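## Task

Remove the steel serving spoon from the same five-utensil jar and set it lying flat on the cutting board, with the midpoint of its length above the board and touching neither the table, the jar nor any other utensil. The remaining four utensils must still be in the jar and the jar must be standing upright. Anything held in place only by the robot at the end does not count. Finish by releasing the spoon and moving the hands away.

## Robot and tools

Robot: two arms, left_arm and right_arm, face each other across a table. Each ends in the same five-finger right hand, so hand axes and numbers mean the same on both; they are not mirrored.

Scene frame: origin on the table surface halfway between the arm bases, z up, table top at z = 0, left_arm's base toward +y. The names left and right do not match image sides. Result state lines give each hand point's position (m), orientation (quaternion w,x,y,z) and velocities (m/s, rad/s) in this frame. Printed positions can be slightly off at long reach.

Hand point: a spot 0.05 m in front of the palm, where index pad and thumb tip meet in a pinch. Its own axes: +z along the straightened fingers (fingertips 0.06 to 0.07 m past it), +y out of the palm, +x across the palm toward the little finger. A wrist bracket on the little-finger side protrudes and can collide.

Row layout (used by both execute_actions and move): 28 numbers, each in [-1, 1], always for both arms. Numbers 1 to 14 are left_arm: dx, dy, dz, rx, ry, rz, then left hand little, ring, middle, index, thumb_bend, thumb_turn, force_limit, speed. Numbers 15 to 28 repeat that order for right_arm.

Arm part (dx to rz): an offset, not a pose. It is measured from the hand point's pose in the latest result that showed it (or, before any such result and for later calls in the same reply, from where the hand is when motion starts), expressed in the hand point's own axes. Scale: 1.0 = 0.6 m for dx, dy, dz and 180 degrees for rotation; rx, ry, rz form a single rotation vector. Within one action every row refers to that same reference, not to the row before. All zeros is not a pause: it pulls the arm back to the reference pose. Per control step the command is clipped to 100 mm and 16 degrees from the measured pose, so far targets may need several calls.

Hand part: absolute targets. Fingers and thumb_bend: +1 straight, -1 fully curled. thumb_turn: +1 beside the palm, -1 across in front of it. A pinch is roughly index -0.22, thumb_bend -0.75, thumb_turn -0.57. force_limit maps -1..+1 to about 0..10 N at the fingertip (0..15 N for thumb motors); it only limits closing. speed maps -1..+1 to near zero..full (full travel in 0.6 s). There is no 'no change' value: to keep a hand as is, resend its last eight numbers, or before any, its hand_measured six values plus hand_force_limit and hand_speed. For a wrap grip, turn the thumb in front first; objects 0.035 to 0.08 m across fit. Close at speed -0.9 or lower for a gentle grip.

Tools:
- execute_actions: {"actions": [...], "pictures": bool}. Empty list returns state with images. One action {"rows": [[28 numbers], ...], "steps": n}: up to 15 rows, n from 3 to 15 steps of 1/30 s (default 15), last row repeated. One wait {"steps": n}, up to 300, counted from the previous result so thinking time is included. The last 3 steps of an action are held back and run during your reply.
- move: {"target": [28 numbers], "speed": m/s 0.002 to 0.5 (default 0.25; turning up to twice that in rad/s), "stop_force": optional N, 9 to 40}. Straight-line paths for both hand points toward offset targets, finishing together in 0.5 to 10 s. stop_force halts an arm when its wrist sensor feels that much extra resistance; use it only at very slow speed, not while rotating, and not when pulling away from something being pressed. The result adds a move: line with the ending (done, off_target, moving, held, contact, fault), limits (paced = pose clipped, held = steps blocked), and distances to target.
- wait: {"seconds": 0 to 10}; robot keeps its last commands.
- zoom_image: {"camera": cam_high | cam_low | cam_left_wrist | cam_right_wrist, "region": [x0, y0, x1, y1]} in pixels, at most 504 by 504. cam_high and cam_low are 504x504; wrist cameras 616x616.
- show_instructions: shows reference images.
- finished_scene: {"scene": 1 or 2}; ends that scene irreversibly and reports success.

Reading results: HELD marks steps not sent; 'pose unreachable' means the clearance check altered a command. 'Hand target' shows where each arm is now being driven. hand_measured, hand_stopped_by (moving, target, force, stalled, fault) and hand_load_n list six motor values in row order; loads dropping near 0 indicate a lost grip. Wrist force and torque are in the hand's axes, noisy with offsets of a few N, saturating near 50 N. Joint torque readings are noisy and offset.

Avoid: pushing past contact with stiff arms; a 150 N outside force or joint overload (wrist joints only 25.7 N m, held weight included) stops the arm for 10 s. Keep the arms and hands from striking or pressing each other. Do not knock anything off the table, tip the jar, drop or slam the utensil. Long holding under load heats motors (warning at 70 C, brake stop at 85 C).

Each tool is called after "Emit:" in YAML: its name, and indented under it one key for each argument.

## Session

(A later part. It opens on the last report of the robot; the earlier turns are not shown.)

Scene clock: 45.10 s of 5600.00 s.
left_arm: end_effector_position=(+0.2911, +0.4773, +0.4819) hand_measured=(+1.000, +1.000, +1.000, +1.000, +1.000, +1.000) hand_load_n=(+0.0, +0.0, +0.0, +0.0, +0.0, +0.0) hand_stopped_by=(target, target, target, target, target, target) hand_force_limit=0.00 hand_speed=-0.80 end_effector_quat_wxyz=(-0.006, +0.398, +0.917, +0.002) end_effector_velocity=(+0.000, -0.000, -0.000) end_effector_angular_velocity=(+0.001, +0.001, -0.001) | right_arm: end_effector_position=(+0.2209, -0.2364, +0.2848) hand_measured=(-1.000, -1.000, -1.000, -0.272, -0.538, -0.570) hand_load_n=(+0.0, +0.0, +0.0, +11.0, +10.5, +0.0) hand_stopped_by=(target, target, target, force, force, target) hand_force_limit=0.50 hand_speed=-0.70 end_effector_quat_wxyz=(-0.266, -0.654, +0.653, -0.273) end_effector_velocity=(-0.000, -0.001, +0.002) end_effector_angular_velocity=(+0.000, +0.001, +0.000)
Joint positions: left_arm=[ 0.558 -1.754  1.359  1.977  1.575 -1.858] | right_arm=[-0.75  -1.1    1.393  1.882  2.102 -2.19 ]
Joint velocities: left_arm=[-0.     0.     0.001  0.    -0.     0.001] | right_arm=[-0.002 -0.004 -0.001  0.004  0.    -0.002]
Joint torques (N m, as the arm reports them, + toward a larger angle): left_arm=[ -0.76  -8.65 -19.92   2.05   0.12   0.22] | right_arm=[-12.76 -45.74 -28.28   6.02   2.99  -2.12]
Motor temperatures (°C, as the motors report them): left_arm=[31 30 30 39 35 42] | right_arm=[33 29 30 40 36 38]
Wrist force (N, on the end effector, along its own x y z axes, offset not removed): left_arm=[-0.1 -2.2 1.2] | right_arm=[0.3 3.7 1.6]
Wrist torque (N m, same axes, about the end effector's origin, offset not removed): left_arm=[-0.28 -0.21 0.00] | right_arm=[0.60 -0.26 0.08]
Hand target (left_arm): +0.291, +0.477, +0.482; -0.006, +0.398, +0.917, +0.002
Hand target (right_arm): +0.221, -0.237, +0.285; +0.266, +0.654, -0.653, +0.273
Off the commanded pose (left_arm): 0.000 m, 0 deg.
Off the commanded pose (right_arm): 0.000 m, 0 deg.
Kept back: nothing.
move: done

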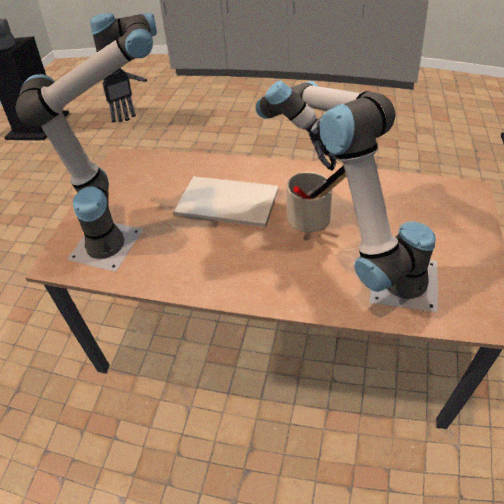

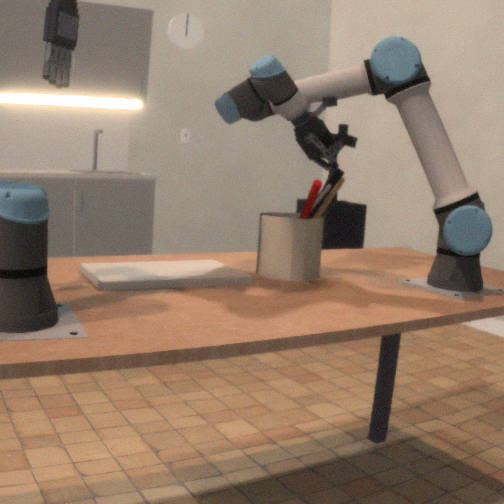

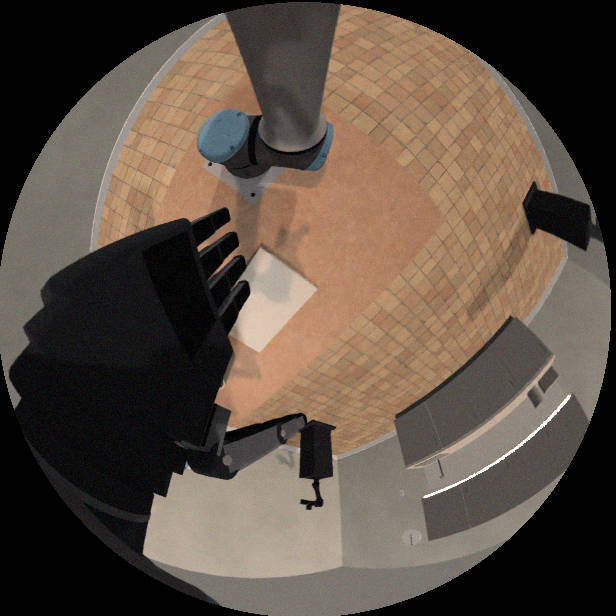

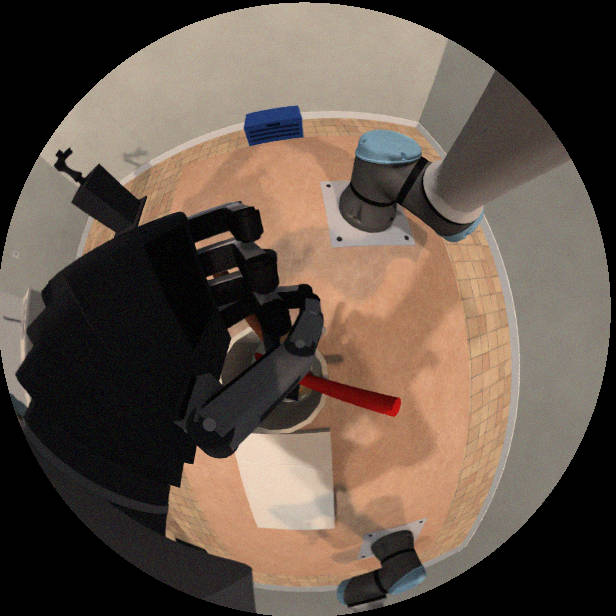

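Emit:
move:
  target: [0,0,0,0,0,0,1,1,1,1,1,1,0,-0.8,0,0,0,0,0,0,-1,-1,-1,0.1,0.1,-0.57,0.5,-0.2]
  speed: 0.03

Emit:
move:
  target: [0,0,0,0,0,0,1,1,1,1,1,1,0,-0.8,-0.07,0.015,0.03,0,0,0,-1,-1,-1,0.1,0.1,-0.57,0.5,-0.2]
  speed: 0.03
  stop_force: 9

Emit:
zoom_image:
  camera: "cam_right_wrist"
  region: [150,150,450,450]

Emit:
zoom_image:
  camera: "cam_low"
  region: [200,80,390,290]

Emit:
zoom_image:
  camera: "cam_high"
  region: [230,90,400,240]

Scene clock: 46.37 s of 5600.00 s.
left_arm: end_effector_position=(+0.2911, +0.4773, +0.4819) hand_measured=(+1.000, +1.000, +1.000, +1.000, +1.000, +1.000) hand_load_n=(+0.0, +0.0, +0.0, +0.0, +0.0, +0.0) hand_stopped_by=(target, target, target, target, target, target) hand_force_limit=0.00 hand_speed=-0.80 end_effector_quat_wxyz=(-0.006, +0.398, +0.917, +0.002) end_effector_velocity=(-0.000, +0.000, +0.000) end_effector_angular_velocity=(-0.000, +0.001, -0.002) | right_arm: end_effector_position=(+0.2209, -0.2364, +0.2848) hand_measured=(-1.000, -1.000, -1.000, +0.100, +0.100, -0.570) hand_load_n=(+0.0, +0.0, +0.0, +0.0, +0.0, +0.0) hand_stopped_by=(target, target, target, target, target, target) hand_force_limit=0.50 hand_speed=-0.20 end_effector_quat_wxyz=(-0.266, -0.654, +0.653, -0.273) end_effector_velocity=(-0.000, +0.000, -0.000) end_effector_angular_velocity=(+0.000, +0.000, -0.001)
Joint positions: left_arm=[ 0.558 -1.754  1.359  1.977  1.575 -1.858] | right_arm=[-0.75  -1.1    1.393  1.882  2.102 -2.19 ]
Joint velocities: left_arm=[ 0.    -0.001 -0.     0.001  0.001  0.002] | right_arm=[-0.     0.     0.    -0.    -0.001  0.   ]
Joint torques (N m, as the arm reports them, + toward a larger angle): left_arm=[ -0.29  -9.23 -20.04   2.11   0.07   0.16] | right_arm=[ 13.91 -24.75 -10.92   0.46  -1.26   2.46]
Motor temperatures (°C, as the motors report them): left_arm=[31 30 30 39 35 42] | right_arm=[33 29 30 40 36 38]
Wrist force (N, on the end effector, along its own x y z axes, offset not removed): left_arm=[-0.8 -1.1 1.5] | right_arm=[0.7 2.1 5.0]
Wrist torque (N m, same axes, about the end effector's origin, offset not removed): left_arm=[-0.19 -0.17 0.03] | right_arm=[0.10 -0.44 0.05]
Hand target (left_arm): +0.291, +0.477, +0.482; -0.006, +0.398, +0.917, +0.002
Hand target (right_arm): +0.221, -0.236, +0.285; +0.266, +0.654, -0.653, +0.273
Off the commanded pose (left_arm): 0.000 m, 0 deg.
Off the commanded pose (right_arm): 0.000 m, 0 deg.
Kept back: nothing.
move: done

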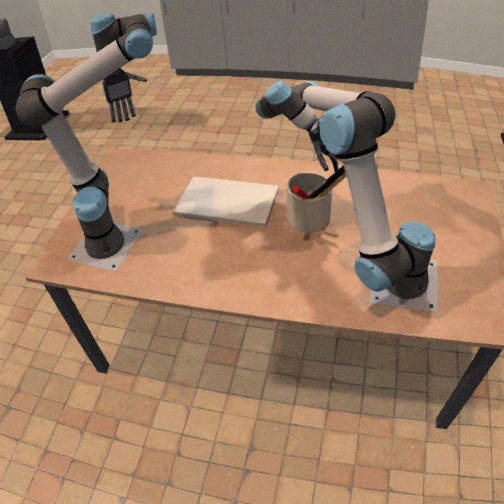

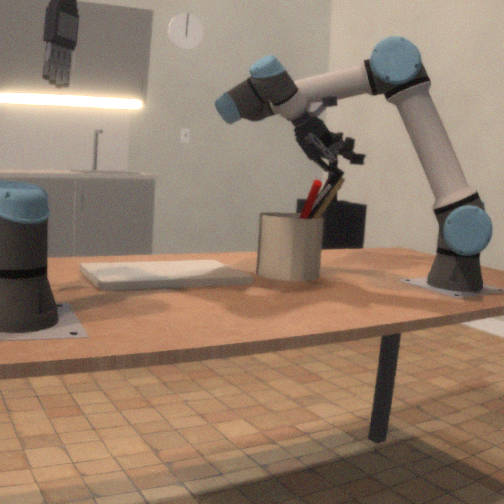

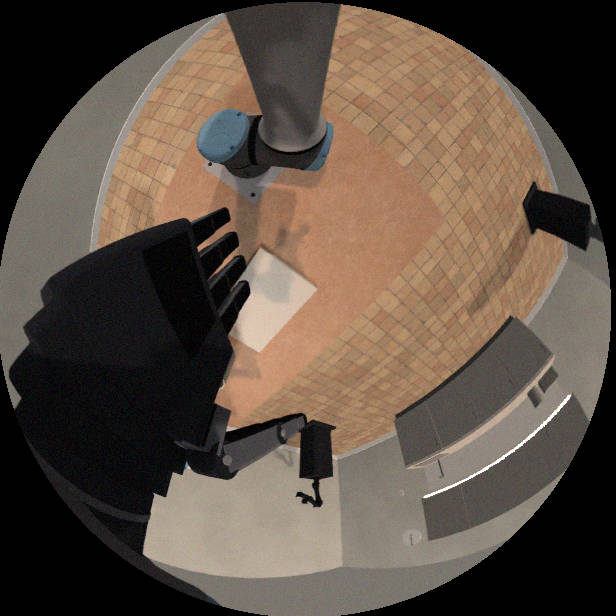

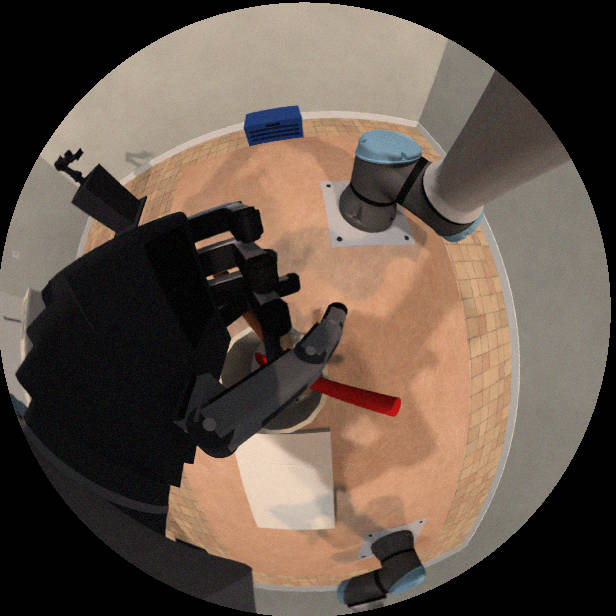

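Scene clock: 48.30 s of 5600.00 s.
left_arm: end_effector_position=(+0.2911, +0.4773, +0.4819) hand_measured=(+1.000, +1.000, +1.000, +1.000, +1.000, +1.000) hand_load_n=(+0.0, +0.0, +0.0, +0.0, +0.0, +0.0) hand_stopped_by=(target, target, target, target, target, target) hand_force_limit=0.00 hand_speed=-0.80 end_effector_quat_wxyz=(-0.006, +0.398, +0.917, +0.002) end_effector_velocity=(+0.000, -0.000, -0.000) end_effector_angular_velocity=(+0.001, +0.001, +0.000) | right_arm: end_effector_position=(+0.2122, -0.2195, +0.2427) hand_measured=(-1.000, -1.000, -1.000, +0.100, +0.100, -0.570) hand_load_n=(+0.0, +0.0, +0.0, +0.0, +0.0, +0.0) hand_stopped_by=(target, target, target, target, target, target) hand_force_limit=0.50 hand_speed=-0.20 end_effector_quat_wxyz=(-0.266, -0.654, +0.653, -0.273) end_effector_velocity=(-0.001, +0.001, -0.002) end_effector_angular_velocity=(+0.001, -0.000, -0.002)
Joint positions: left_arm=[ 0.558 -1.754  1.359  1.977  1.575 -1.858] | right_arm=[-0.713 -1.043  1.422  1.813  2.081 -2.156]
Joint velocities: left_arm=[-0.     0.002 -0.     0.001  0.001 -0.001] | right_arm=[ 0.001  0.003  0.001 -0.004 -0.002  0.003]
Joint torques (N m, as the arm reports them, + toward a larger angle): left_arm=[ -0.98  -9.19 -19.71   1.98   0.13   0.21] | right_arm=[ 15.54 -22.61  -5.82   0.64  -1.21   2.6 ]
Motor temperatures (°C, as the motors report them): left_arm=[31 30 30 39 35 42] | right_arm=[33 29 30 40 36 38]
Wrist force (N, on the end effector, along its own x y z axes, offset not removed): left_arm=[-0.3 -0.3 0.6] | right_arm=[1.2 2.7 2.9]
Wrist torque (N m, same axes, about the end effector's origin, offset not removed): left_arm=[-0.03 -0.26 0.04] | right_arm=[0.37 -0.43 0.13]
Hand target (left_arm): +0.291, +0.477, +0.482; -0.006, +0.398, +0.917, +0.002
Hand target (right_arm): +0.212, -0.219, +0.242; +0.266, +0.654, -0.653, +0.273
Off the commanded pose (left_arm): 0.000 m, 0 deg.
Off the commanded pose (right_arm): 0.000 m, 0 deg.
Kept back: nothing.
move: done

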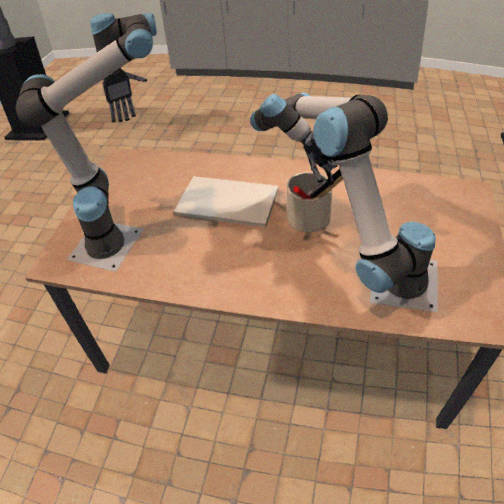

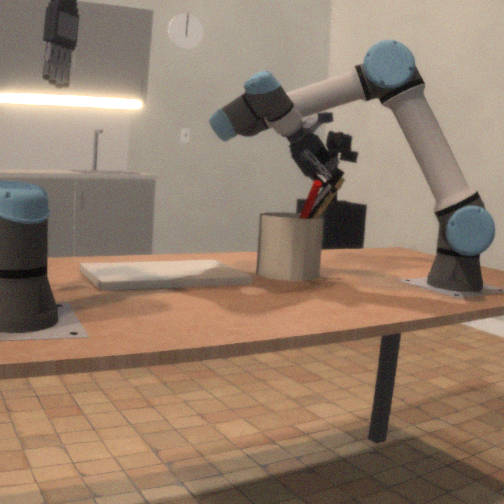

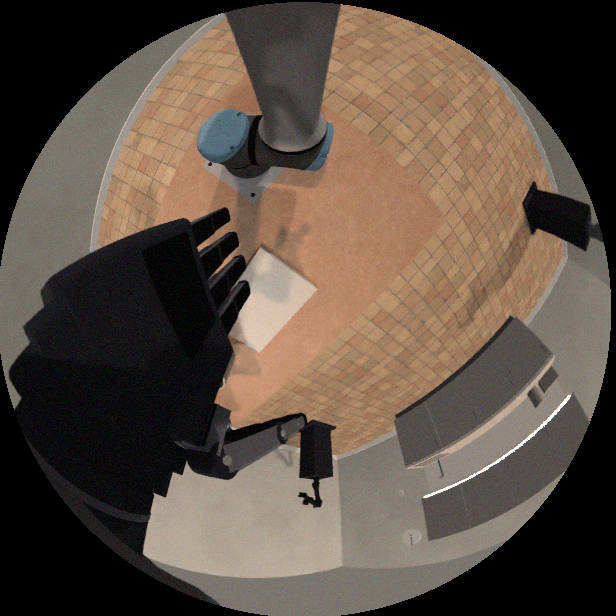

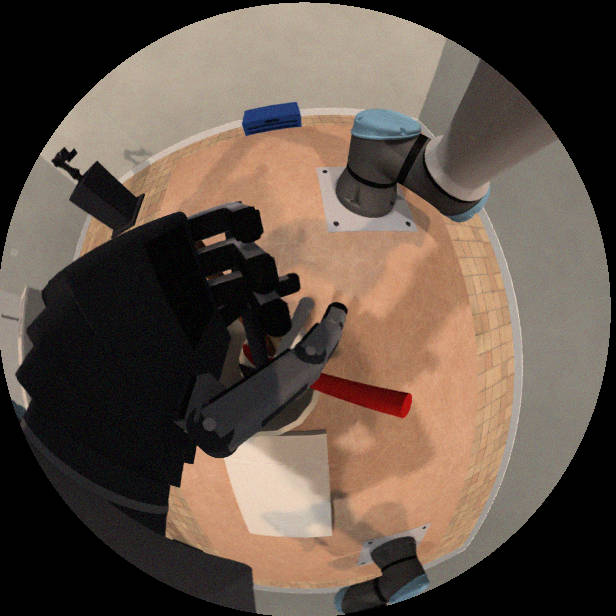

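Region (150, 150, 450, 450) of cam_right_wrist's 616x616 image, scaled by 1.680, with more detail than that image has.

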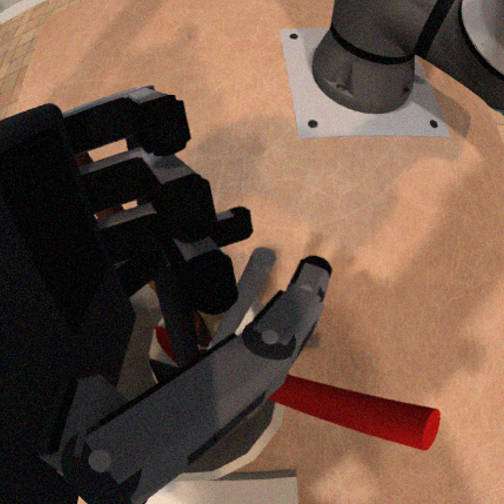

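Region (200, 80, 390, 290) of cam_low's 504x504 image, scaled by 2.400, with more detail than that image has; it fills the left 456 columns of this view, and the rest is white.

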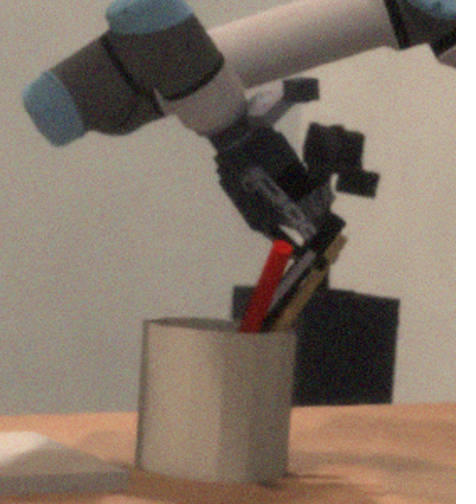

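Region (230, 90, 400, 240) of cam_high's 504x504 image, scaled by 2.965, with more detail than that image has; it fills the top 445 rows of this view, and the rest is white.

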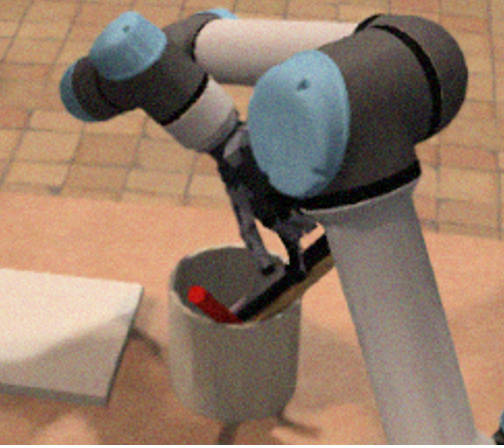

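Emit:
move:
  target: [0,0,0,0,0,0,1,1,1,1,1,1,0,-0.8,-0.03,0,0.045,0,0,0,-1,-1,-1,0.1,0.1,-0.57,0.5,-0.2]
  speed: 0.015
  stop_force: 9

Emit:
zoom_image:
  camera: "cam_right_wrist"
  region: [150,150,450,450]

Emit:
zoom_image:
  camera: "cam_low"
  region: [200,80,390,290]

Emit:
zoom_image:
  camera: "cam_high"
  region: [230,90,400,240]

Scene clock: 50.97 s of 5600.00 s.
left_arm: end_effector_position=(+0.2911, +0.4773, +0.4819) hand_measured=(+1.000, +1.000, +1.000, +1.000, +1.000, +1.000) hand_load_n=(+0.0, +0.0, +0.0, +0.0, +0.0, +0.0) hand_stopped_by=(target, target, target, target, target, target) hand_force_limit=0.00 hand_speed=-0.80 end_effector_quat_wxyz=(-0.006, +0.398, +0.917, +0.002) end_effector_velocity=(-0.000, -0.000, -0.000) end_effector_angular_velocity=(+0.001, +0.001, +0.000) | right_arm: end_effector_position=(+0.2124, -0.2256, +0.2112) hand_measured=(-1.000, -1.000, -1.000, +0.100, +0.100, -0.570) hand_load_n=(+0.0, +0.0, +0.0, -0.5, +0.0, +0.0) hand_stopped_by=(target, target, target, target, target, target) hand_force_limit=0.50 hand_speed=-0.20 end_effector_quat_wxyz=(-0.266, -0.654, +0.653, -0.273) end_effector_velocity=(+0.000, -0.001, -0.002) end_effector_angular_velocity=(+0.001, -0.001, -0.000)
Joint positions: left_arm=[ 0.558 -1.754  1.359  1.977  1.575 -1.858] | right_arm=[-0.722 -1.024  1.479  1.733  2.086 -2.164]
Joint velocities: left_arm=[-0.     0.001 -0.     0.001  0.001 -0.   ] | right_arm=[-0.001  0.001  0.005 -0.007  0.001 -0.001]
Joint torques (N m, as the arm reports them, + toward a larger angle): left_arm=[ -0.18  -9.16 -19.9    2.12   0.15   0.2 ] | right_arm=[-13.02 -25.87  -4.46   0.33   2.97  -2.35]
Motor temperatures (°C, as the motors report them): left_arm=[31 30 30 39 35 42] | right_arm=[33 29 30 40 36 38]
Wrist force (N, on the end effector, along its own x y z axes, offset not removed): left_arm=[0.2 -1.1 1.0] | right_arm=[-0.2 2.3 0.5]
Wrist torque (N m, same axes, about the end effector's origin, offset not removed): left_arm=[-0.14 -0.33 0.04] | right_arm=[0.23 -0.27 -0.07]
Hand target (left_arm): +0.291, +0.477, +0.482; -0.006, +0.398, +0.917, +0.002
Hand target (right_arm): +0.212, -0.226, +0.211; +0.266, +0.654, -0.653, +0.273
Off the commanded pose (left_arm): 0.000 m, 0 deg.
Off the commanded pose (right_arm): 0.000 m, 0 deg.
Kept back: nothing.
move: done

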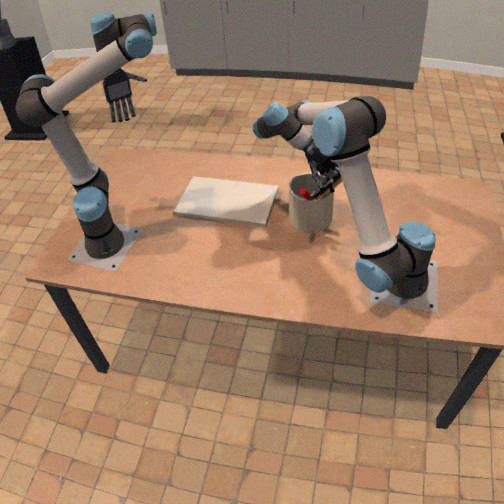

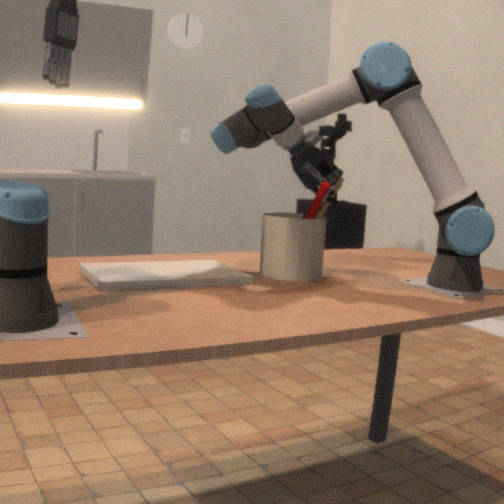

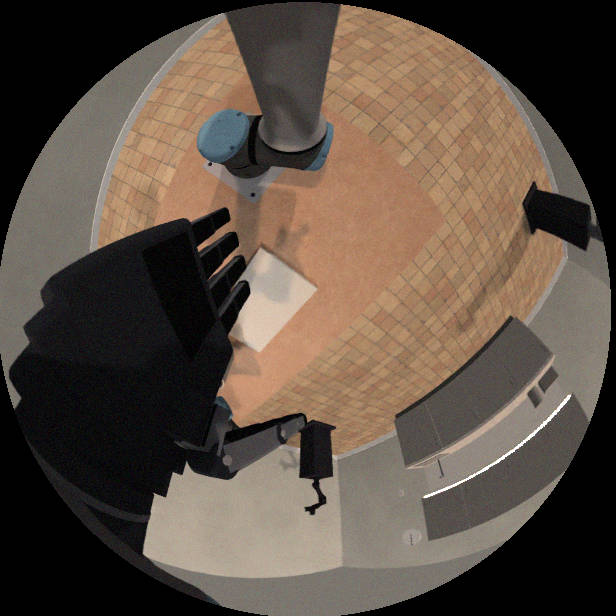

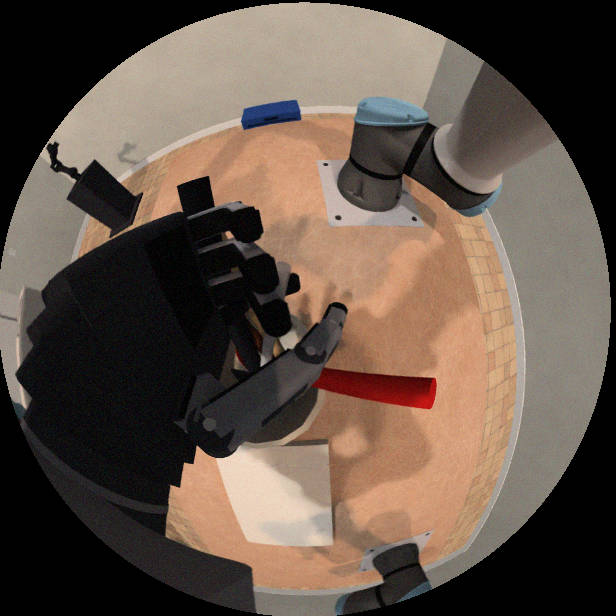

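Region (150, 150, 450, 450) of cam_right_wrist's 616x616 image, scaled by 1.680, with more detail than that image has.

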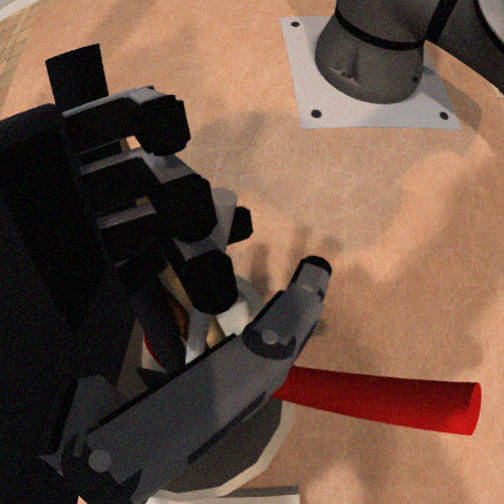

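Region (200, 80, 390, 290) of cam_low's 504x504 image, scaled by 2.400, with more detail than that image has; it fills the left 456 columns of this view, and the rest is white.

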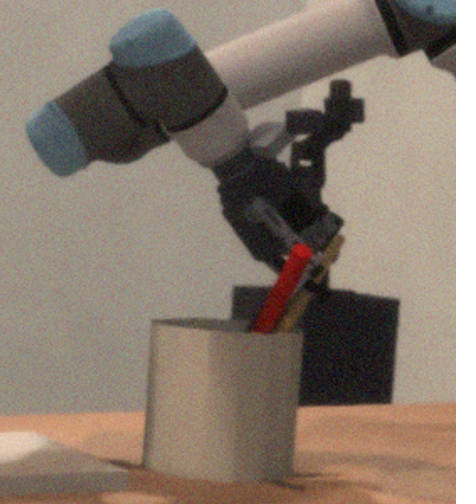

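Region (230, 90, 400, 240) of cam_high's 504x504 image, scaled by 2.965, with more detail than that image has; it fills the top 445 rows of this view, and the rest is white.

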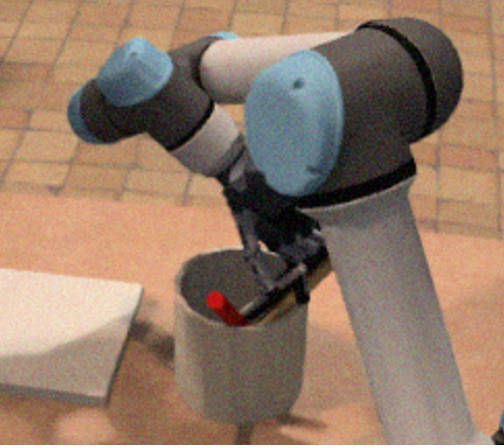

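Emit:
move:
  target: [0,0,0,0,0,0,1,1,1,1,1,1,0,-0.8, 0,0,-0.07,0,0,0, -1,-1,-1,0.1,0.1,-0.57,0.5,-0.2]
  speed: 0.05

Scene clock: 52.50 s of 5600.00 s.
left_arm: end_effector_position=(+0.2911, +0.4773, +0.4819) hand_measured=(+1.000, +1.000, +1.000, +1.000, +1.000, +1.000) hand_load_n=(+0.0, +0.0, +0.0, +0.0, +0.0, +0.0) hand_stopped_by=(target, target, target, target, target, target) hand_force_limit=0.00 hand_speed=-0.80 end_effector_quat_wxyz=(-0.006, +0.398, +0.917, +0.002) end_effector_velocity=(+0.000, +0.000, +0.000) end_effector_angular_velocity=(-0.002, -0.001, -0.000) | right_arm: end_effector_position=(+0.2120, -0.1963, +0.2407) hand_measured=(-1.000, -1.000, -1.000, +0.100, +0.100, -0.570) hand_load_n=(+0.0, +0.0, +0.0, +0.0, +0.0, +0.0) hand_stopped_by=(target, target, target, target, target, target) hand_force_limit=0.50 hand_speed=-0.20 end_effector_quat_wxyz=(-0.266, -0.654, +0.653, -0.273) end_effector_velocity=(+0.000, +0.002, +0.002) end_effector_angular_velocity=(-0.001, +0.001, +0.000)
Joint positions: left_arm=[ 0.558 -1.754  1.359  1.977  1.575 -1.858] | right_arm=[-0.682 -0.995  1.353  1.848  2.063 -2.127]
Joint velocities: left_arm=[ 0.001 -0.001  0.    -0.001 -0.     0.001] | right_arm=[ 0.002  0.003 -0.009  0.007 -0.     0.002]
Joint torques (N m, as the arm reports them, + toward a larger angle): left_arm=[ -0.37  -9.54 -20.11   1.96   0.1    0.17] | right_arm=[ 13.19 -30.32 -26.51   6.01  -1.14   2.5 ]
Motor temperatures (°C, as the motors report them): left_arm=[31 30 30 39 35 42] | right_arm=[33 29 30 40 36 38]
Wrist force (N, on the end effector, along its own x y z axes, offset not removed): left_arm=[0.3 -2.1 0.6] | right_arm=[0.4 2.1 2.4]
Wrist torque (N m, same axes, about the end effector's origin, offset not removed): left_arm=[-0.33 -0.28 0.06] | right_arm=[0.34 -0.25 0.03]
Hand target (left_arm): +0.291, +0.477, +0.482; -0.006, +0.398, +0.917, +0.002
Hand target (right_arm): +0.212, -0.196, +0.241; +0.266, +0.654, -0.653, +0.273
Off the commanded pose (left_arm): 0.000 m, 0 deg.
Off the commanded pose (right_arm): 0.000 m, 0 deg.
Kept back: nothing.
move: done

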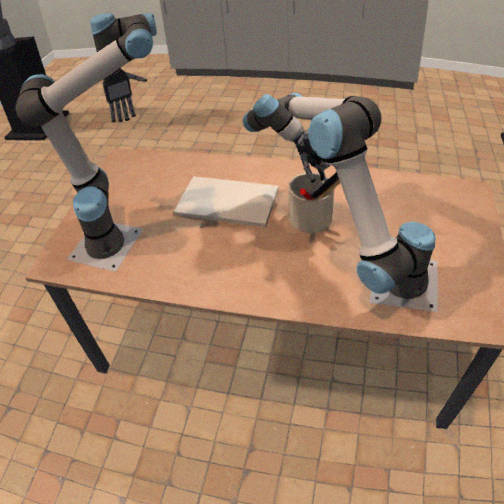

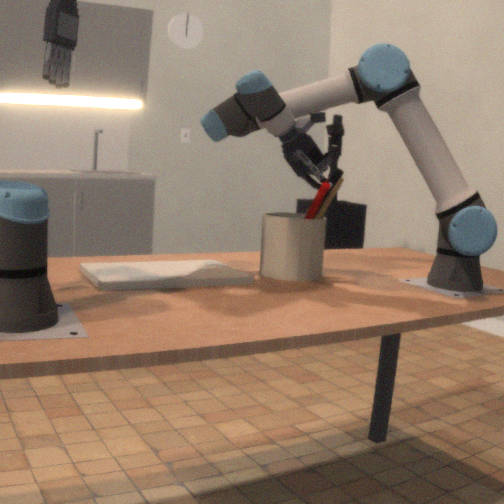

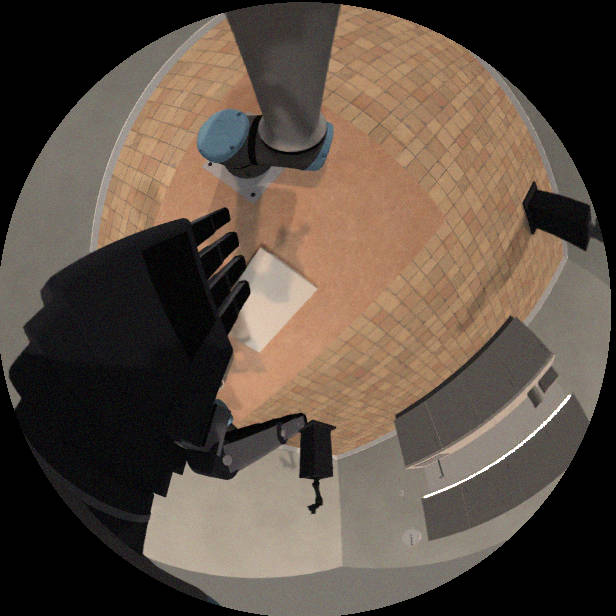

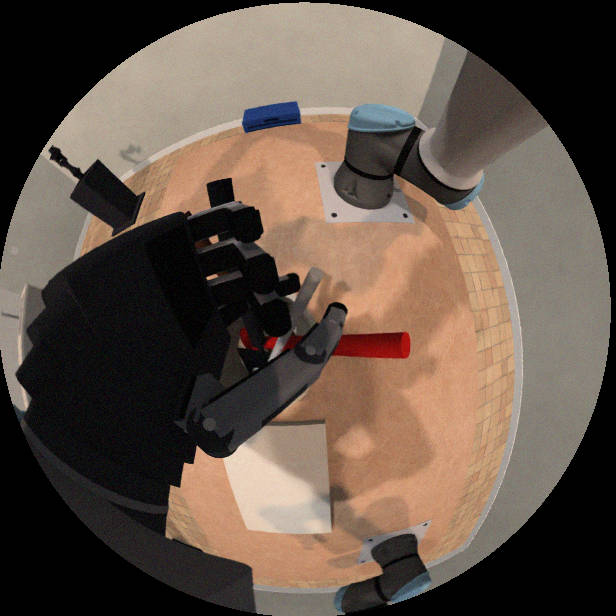

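Emit:
move:
  target: [0,0,0,0,0,0,1,1,1,1,1,1,0,-0.8, 0,0.015,0.06,0,0,0, -1,-1,-1,0.1,0.1,-0.57,0.5,-0.2]
  speed: 0.02

Emit:
zoom_image:
  camera: "cam_right_wrist"
  region: [150,150,450,450]

Scene clock: 54.93 s of 5600.00 s.
left_arm: end_effector_position=(+0.2911, +0.4773, +0.4819) hand_measured=(+1.000, +1.000, +1.000, +1.000, +1.000, +1.000) hand_load_n=(+0.0, +0.0, +0.0, +0.0, +0.0, +0.0) hand_stopped_by=(target, target, target, target, target, target) hand_force_limit=0.00 hand_speed=-0.80 end_effector_quat_wxyz=(-0.006, +0.398, +0.917, +0.002) end_effector_velocity=(+0.000, +0.001, +0.000) end_effector_angular_velocity=(+0.001, +0.000, +0.002) | right_arm: end_effector_position=(+0.2034, -0.2215, +0.2154) hand_measured=(-1.000, -1.000, -1.000, +0.100, +0.100, -0.570) hand_load_n=(+0.0, +0.0, +0.0, +0.0, +0.0, +0.0) hand_stopped_by=(target, target, target, target, target, target) hand_force_limit=0.50 hand_speed=-0.20 end_effector_quat_wxyz=(-0.266, -0.654, +0.653, -0.273) end_effector_velocity=(-0.000, -0.002, -0.002) end_effector_angular_velocity=(+0.000, -0.001, -0.000)
Joint positions: left_arm=[ 0.558 -1.754  1.359  1.977  1.575 -1.858] | right_arm=[-0.703 -1.03   1.479  1.748  2.075 -2.146]
Joint velocities: left_arm=[ 0.001  0.    -0.     0.001 -0.    -0.001] | right_arm=[-0.002 -0.003  0.009 -0.008  0.002 -0.001]
Joint torques (N m, as the arm reports them, + toward a larger angle): left_arm=[ -0.26  -9.25 -19.48   2.08   0.06   0.09] | right_arm=[-14.12 -45.2   -6.41   0.84   2.53  -2.25]
Motor temperatures (°C, as the motors report them): left_arm=[31 30 30 39 35 42] | right_arm=[33 29 30 40 36 38]
Wrist force (N, on the end effector, along its own x y z axes, offset not removed): left_arm=[0.3 -0.9 1.0] | right_arm=[1.3 2.2 3.1]
Wrist torque (N m, same axes, about the end effector's origin, offset not removed): left_arm=[-0.19 -0.26 0.06] | right_arm=[0.29 -0.47 0.12]
Hand target (left_arm): +0.291, +0.477, +0.482; -0.006, +0.398, +0.917, +0.002
Hand target (right_arm): +0.203, -0.222, +0.215; +0.266, +0.654, -0.653, +0.273
Off the commanded pose (left_arm): 0.000 m, 0 deg.
Off the commanded pose (right_arm): 0.000 m, 0 deg.
Kept back: nothing.
move: done

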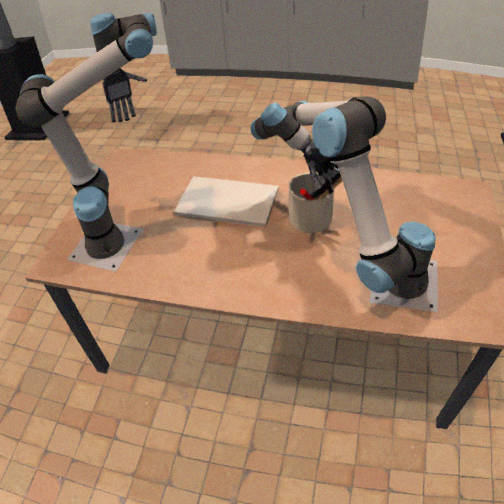

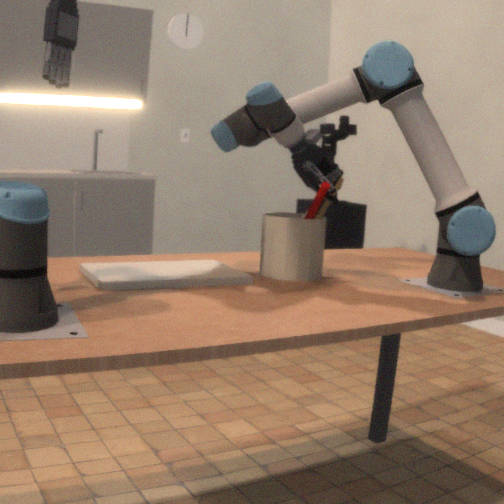

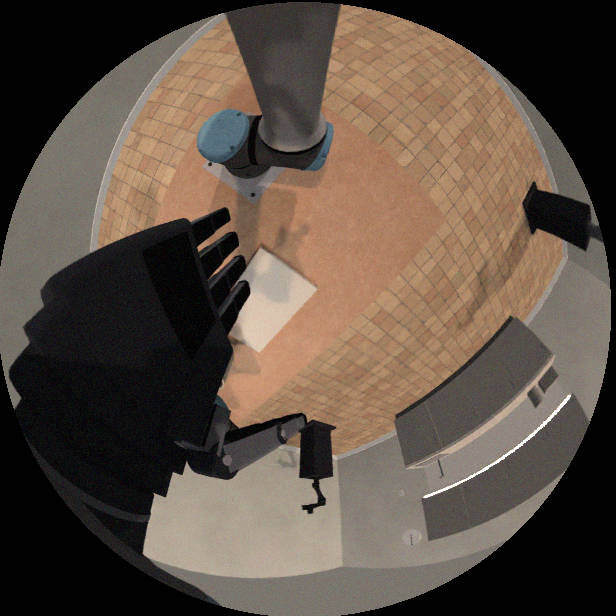

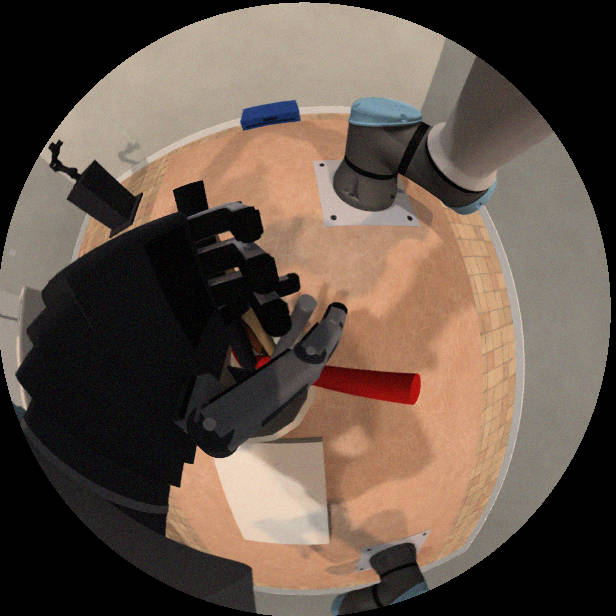

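Region (150, 150, 450, 450) of cam_right_wrist's 616x616 image, scaled by 1.680, with more detail than that image has.

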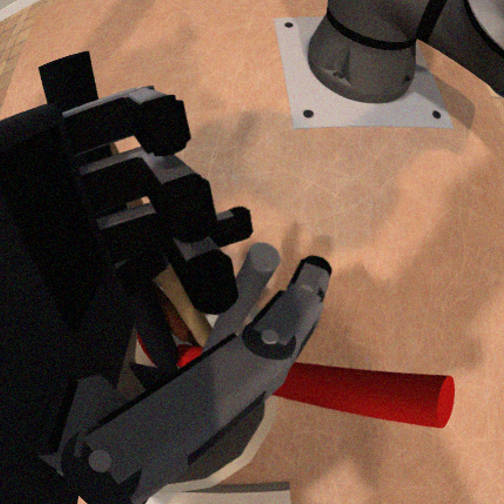

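In the gap. Close.

Emit:
move:
  target: [0,0,0,0,0,0,1,1,1,1,1,1,0,-0.8, 0,0,0.012,0,0,0, -1,-1,-1,-0.5,-0.8,-0.57,0.5,-0.7]
  speed: 0.02

Emit:
move:
  target: [0,0,0,0,0,0,1,1,1,1,1,1,0,-0.8, 0.07,0,0,0,0,0, -1,-1,-1,-0.5,-0.8,-0.57,0.5,-0.7]
  speed: 0.03

Emit:
zoom_image:
  camera: "cam_right_wrist"
  region: [150,150,450,450]

Scene clock: 56.63 s of 5600.00 s.
left_arm: end_effector_position=(+0.2911, +0.4773, +0.4819) hand_measured=(+1.000, +1.000, +1.000, +1.000, +1.000, +1.000) hand_load_n=(+0.0, +0.0, +0.0, +0.0, +0.0, +0.0) hand_stopped_by=(target, target, target, target, target, target) hand_force_limit=0.00 hand_speed=-0.80 end_effector_quat_wxyz=(-0.006, +0.398, +0.917, +0.002) end_effector_velocity=(+0.000, +0.000, -0.000) end_effector_angular_velocity=(-0.001, -0.000, +0.002) | right_arm: end_effector_position=(+0.2035, -0.2265, +0.2103) hand_measured=(-1.000, -1.000, -1.000, -0.412, -0.246, -0.570) hand_load_n=(+0.0, +0.0, +0.0, +10.0, +11.0, +0.5) hand_stopped_by=(target, target, target, force, force, target) hand_force_limit=0.50 hand_speed=-0.70 end_effector_quat_wxyz=(-0.266, -0.654, +0.653, -0.273) end_effector_velocity=(+0.000, -0.000, +0.000) end_effector_angular_velocity=(+0.000, -0.001, -0.001)
Joint positions: left_arm=[ 0.558 -1.754  1.359  1.977  1.575 -1.858] | right_arm=[-0.71  -1.034  1.5    1.729  2.079 -2.153]
Joint velocities: left_arm=[ 0.002  0.001 -0.    -0.001  0.     0.   ] | right_arm=[-0.001 -0.    -0.    -0.     0.     0.   ]
Joint torques (N m, as the arm reports them, + toward a larger angle): left_arm=[ -0.2   -9.6  -19.69   2.02   0.14   0.13] | right_arm=[-12.79 -45.69  -6.21   0.6    2.6   -2.07]
Motor temperatures (°C, as the motors report them): left_arm=[31 30 30 39 35 42] | right_arm=[33 29 30 40 36 38]
Wrist force (N, on the end effector, along its own x y z axes, offset not removed): left_arm=[1.4 -1.9 0.5] | right_arm=[2.8 3.7 1.8]
Wrist torque (N m, same axes, about the end effector's origin, offset not removed): left_arm=[-0.32 -0.43 0.13] | right_arm=[0.61 -0.62 0.16]
Hand target (left_arm): +0.291, +0.477, +0.482; -0.006, +0.398, +0.917, +0.002
Hand target (right_arm): +0.203, -0.227, +0.210; +0.266, +0.654, -0.653, +0.273
Off the commanded pose (left_arm): 0.000 m, 0 deg.
Off the commanded pose (right_arm): 0.000 m, 0 deg.
Kept back: nothing.
move: done

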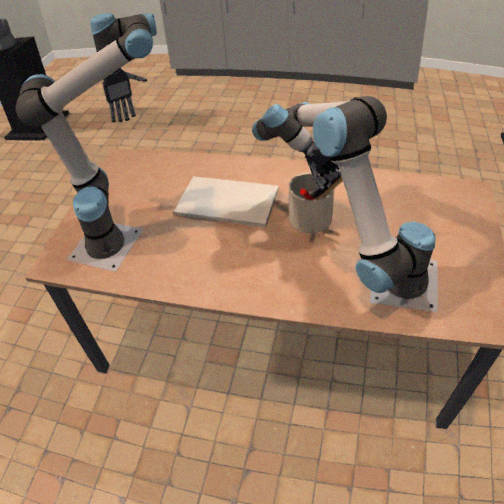

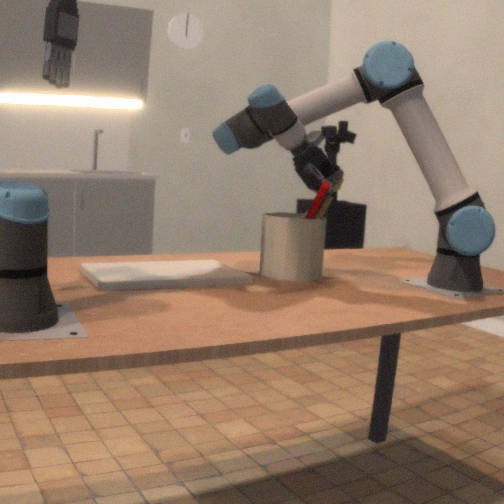

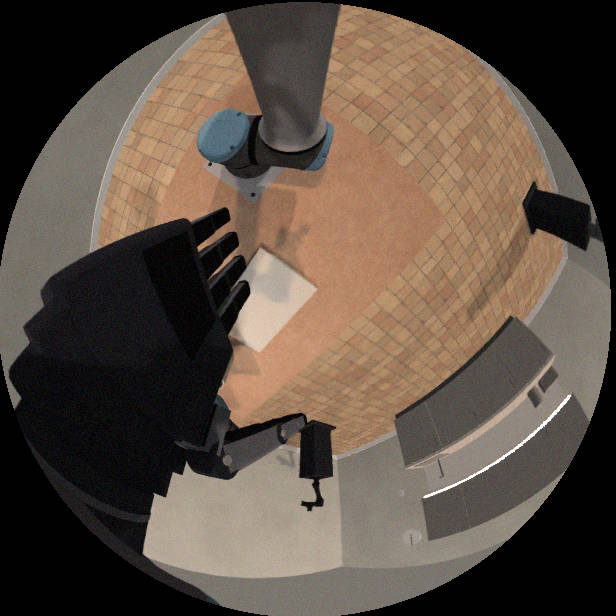

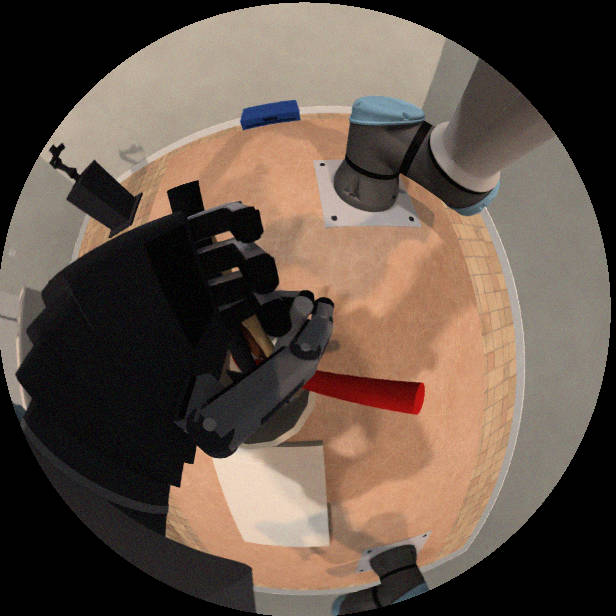

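Scene clock: 58.43 s of 5600.00 s.
left_arm: end_effector_position=(+0.2911, +0.4773, +0.4819) hand_measured=(+1.000, +1.000, +1.000, +1.000, +1.000, +1.000) hand_load_n=(+0.0, +0.0, +0.0, +0.0, +0.0, +0.0) hand_stopped_by=(target, target, target, target, target, target) hand_force_limit=0.00 hand_speed=-0.80 end_effector_quat_wxyz=(-0.006, +0.398, +0.917, +0.002) end_effector_velocity=(+0.000, -0.001, -0.000) end_effector_angular_velocity=(+0.002, -0.000, -0.002) | right_arm: end_effector_position=(+0.2035, -0.2561, +0.2396) hand_measured=(-1.000, -1.000, -1.000, -0.412, -0.246, -0.570) hand_load_n=(+0.0, +0.0, +0.0, +10.0, +11.0, +0.5) hand_stopped_by=(target, target, target, force, force, target) hand_force_limit=0.50 hand_speed=-0.70 end_effector_quat_wxyz=(-0.266, -0.654, +0.653, -0.273) end_effector_velocity=(-0.000, -0.001, +0.002) end_effector_angular_velocity=(+0.000, +0.000, +0.002)
Joint positions: left_arm=[ 0.558 -1.754  1.359  1.977  1.575 -1.858] | right_arm=[-0.753 -1.121  1.548  1.747  2.104 -2.194]
Joint velocities: left_arm=[-0.002  0.001  0.     0.    -0.001  0.   ] | right_arm=[-0.001 -0.005  0.002  0.001  0.001 -0.003]
Joint torques (N m, as the arm reports them, + toward a larger angle): left_arm=[ -0.65  -8.83 -19.88   2.03   0.05   0.19] | right_arm=[-11.32 -42.58  -3.87   5.87   2.98  -2.52]
Motor temperatures (°C, as the motors report them): left_arm=[31 30 30 39 35 42] | right_arm=[33 29 30 40 36 38]
Wrist force (N, on the end effector, along its own x y z axes, offset not removed): left_arm=[0.2 -0.5 0.1] | right_arm=[0.1 2.4 2.0]
Wrist torque (N m, same axes, about the end effector's origin, offset not removed): left_arm=[-0.06 -0.31 0.08] | right_arm=[0.40 -0.30 0.15]
Hand target (left_arm): +0.291, +0.477, +0.482; -0.006, +0.398, +0.917, +0.002
Hand target (right_arm): +0.203, -0.256, +0.240; +0.266, +0.654, -0.653, +0.273
Off the commanded pose (left_arm): 0.000 m, 0 deg.
Off the commanded pose (right_arm): 0.000 m, 0 deg.
Kept back: nothing.
move: done

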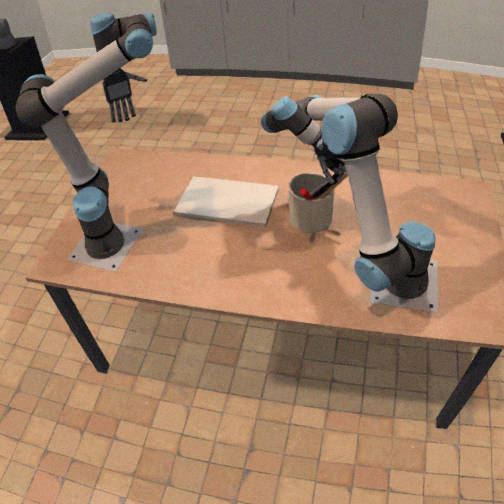

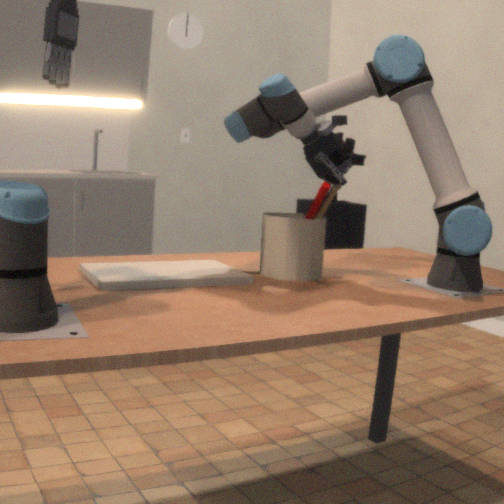

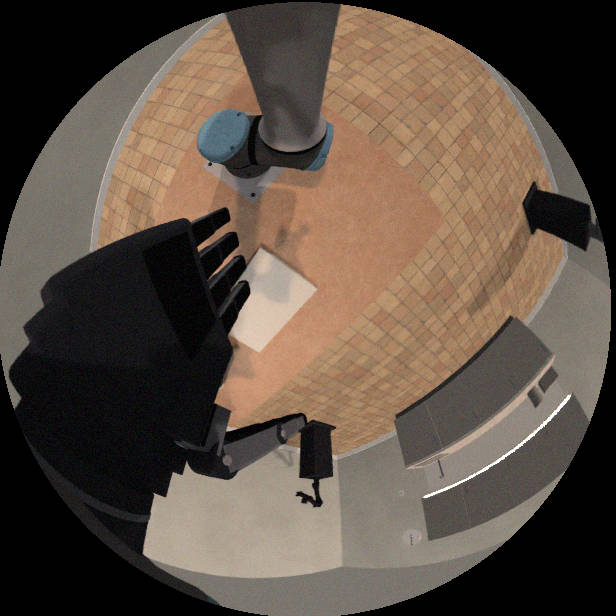

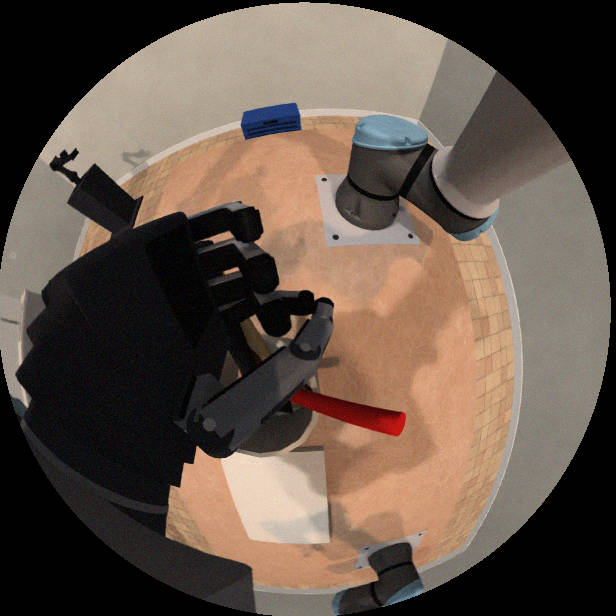

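Region (150, 150, 450, 450) of cam_right_wrist's 616x616 image, scaled by 1.680, with more detail than that image has.

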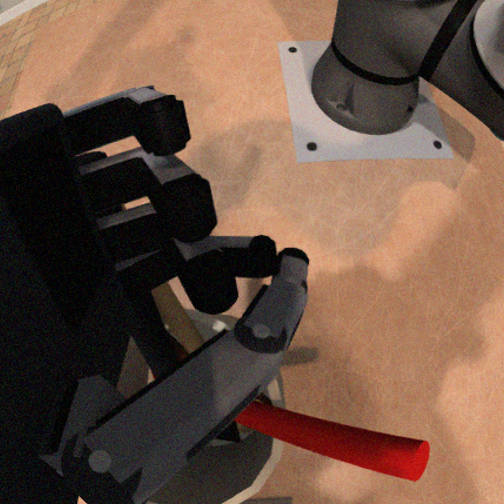

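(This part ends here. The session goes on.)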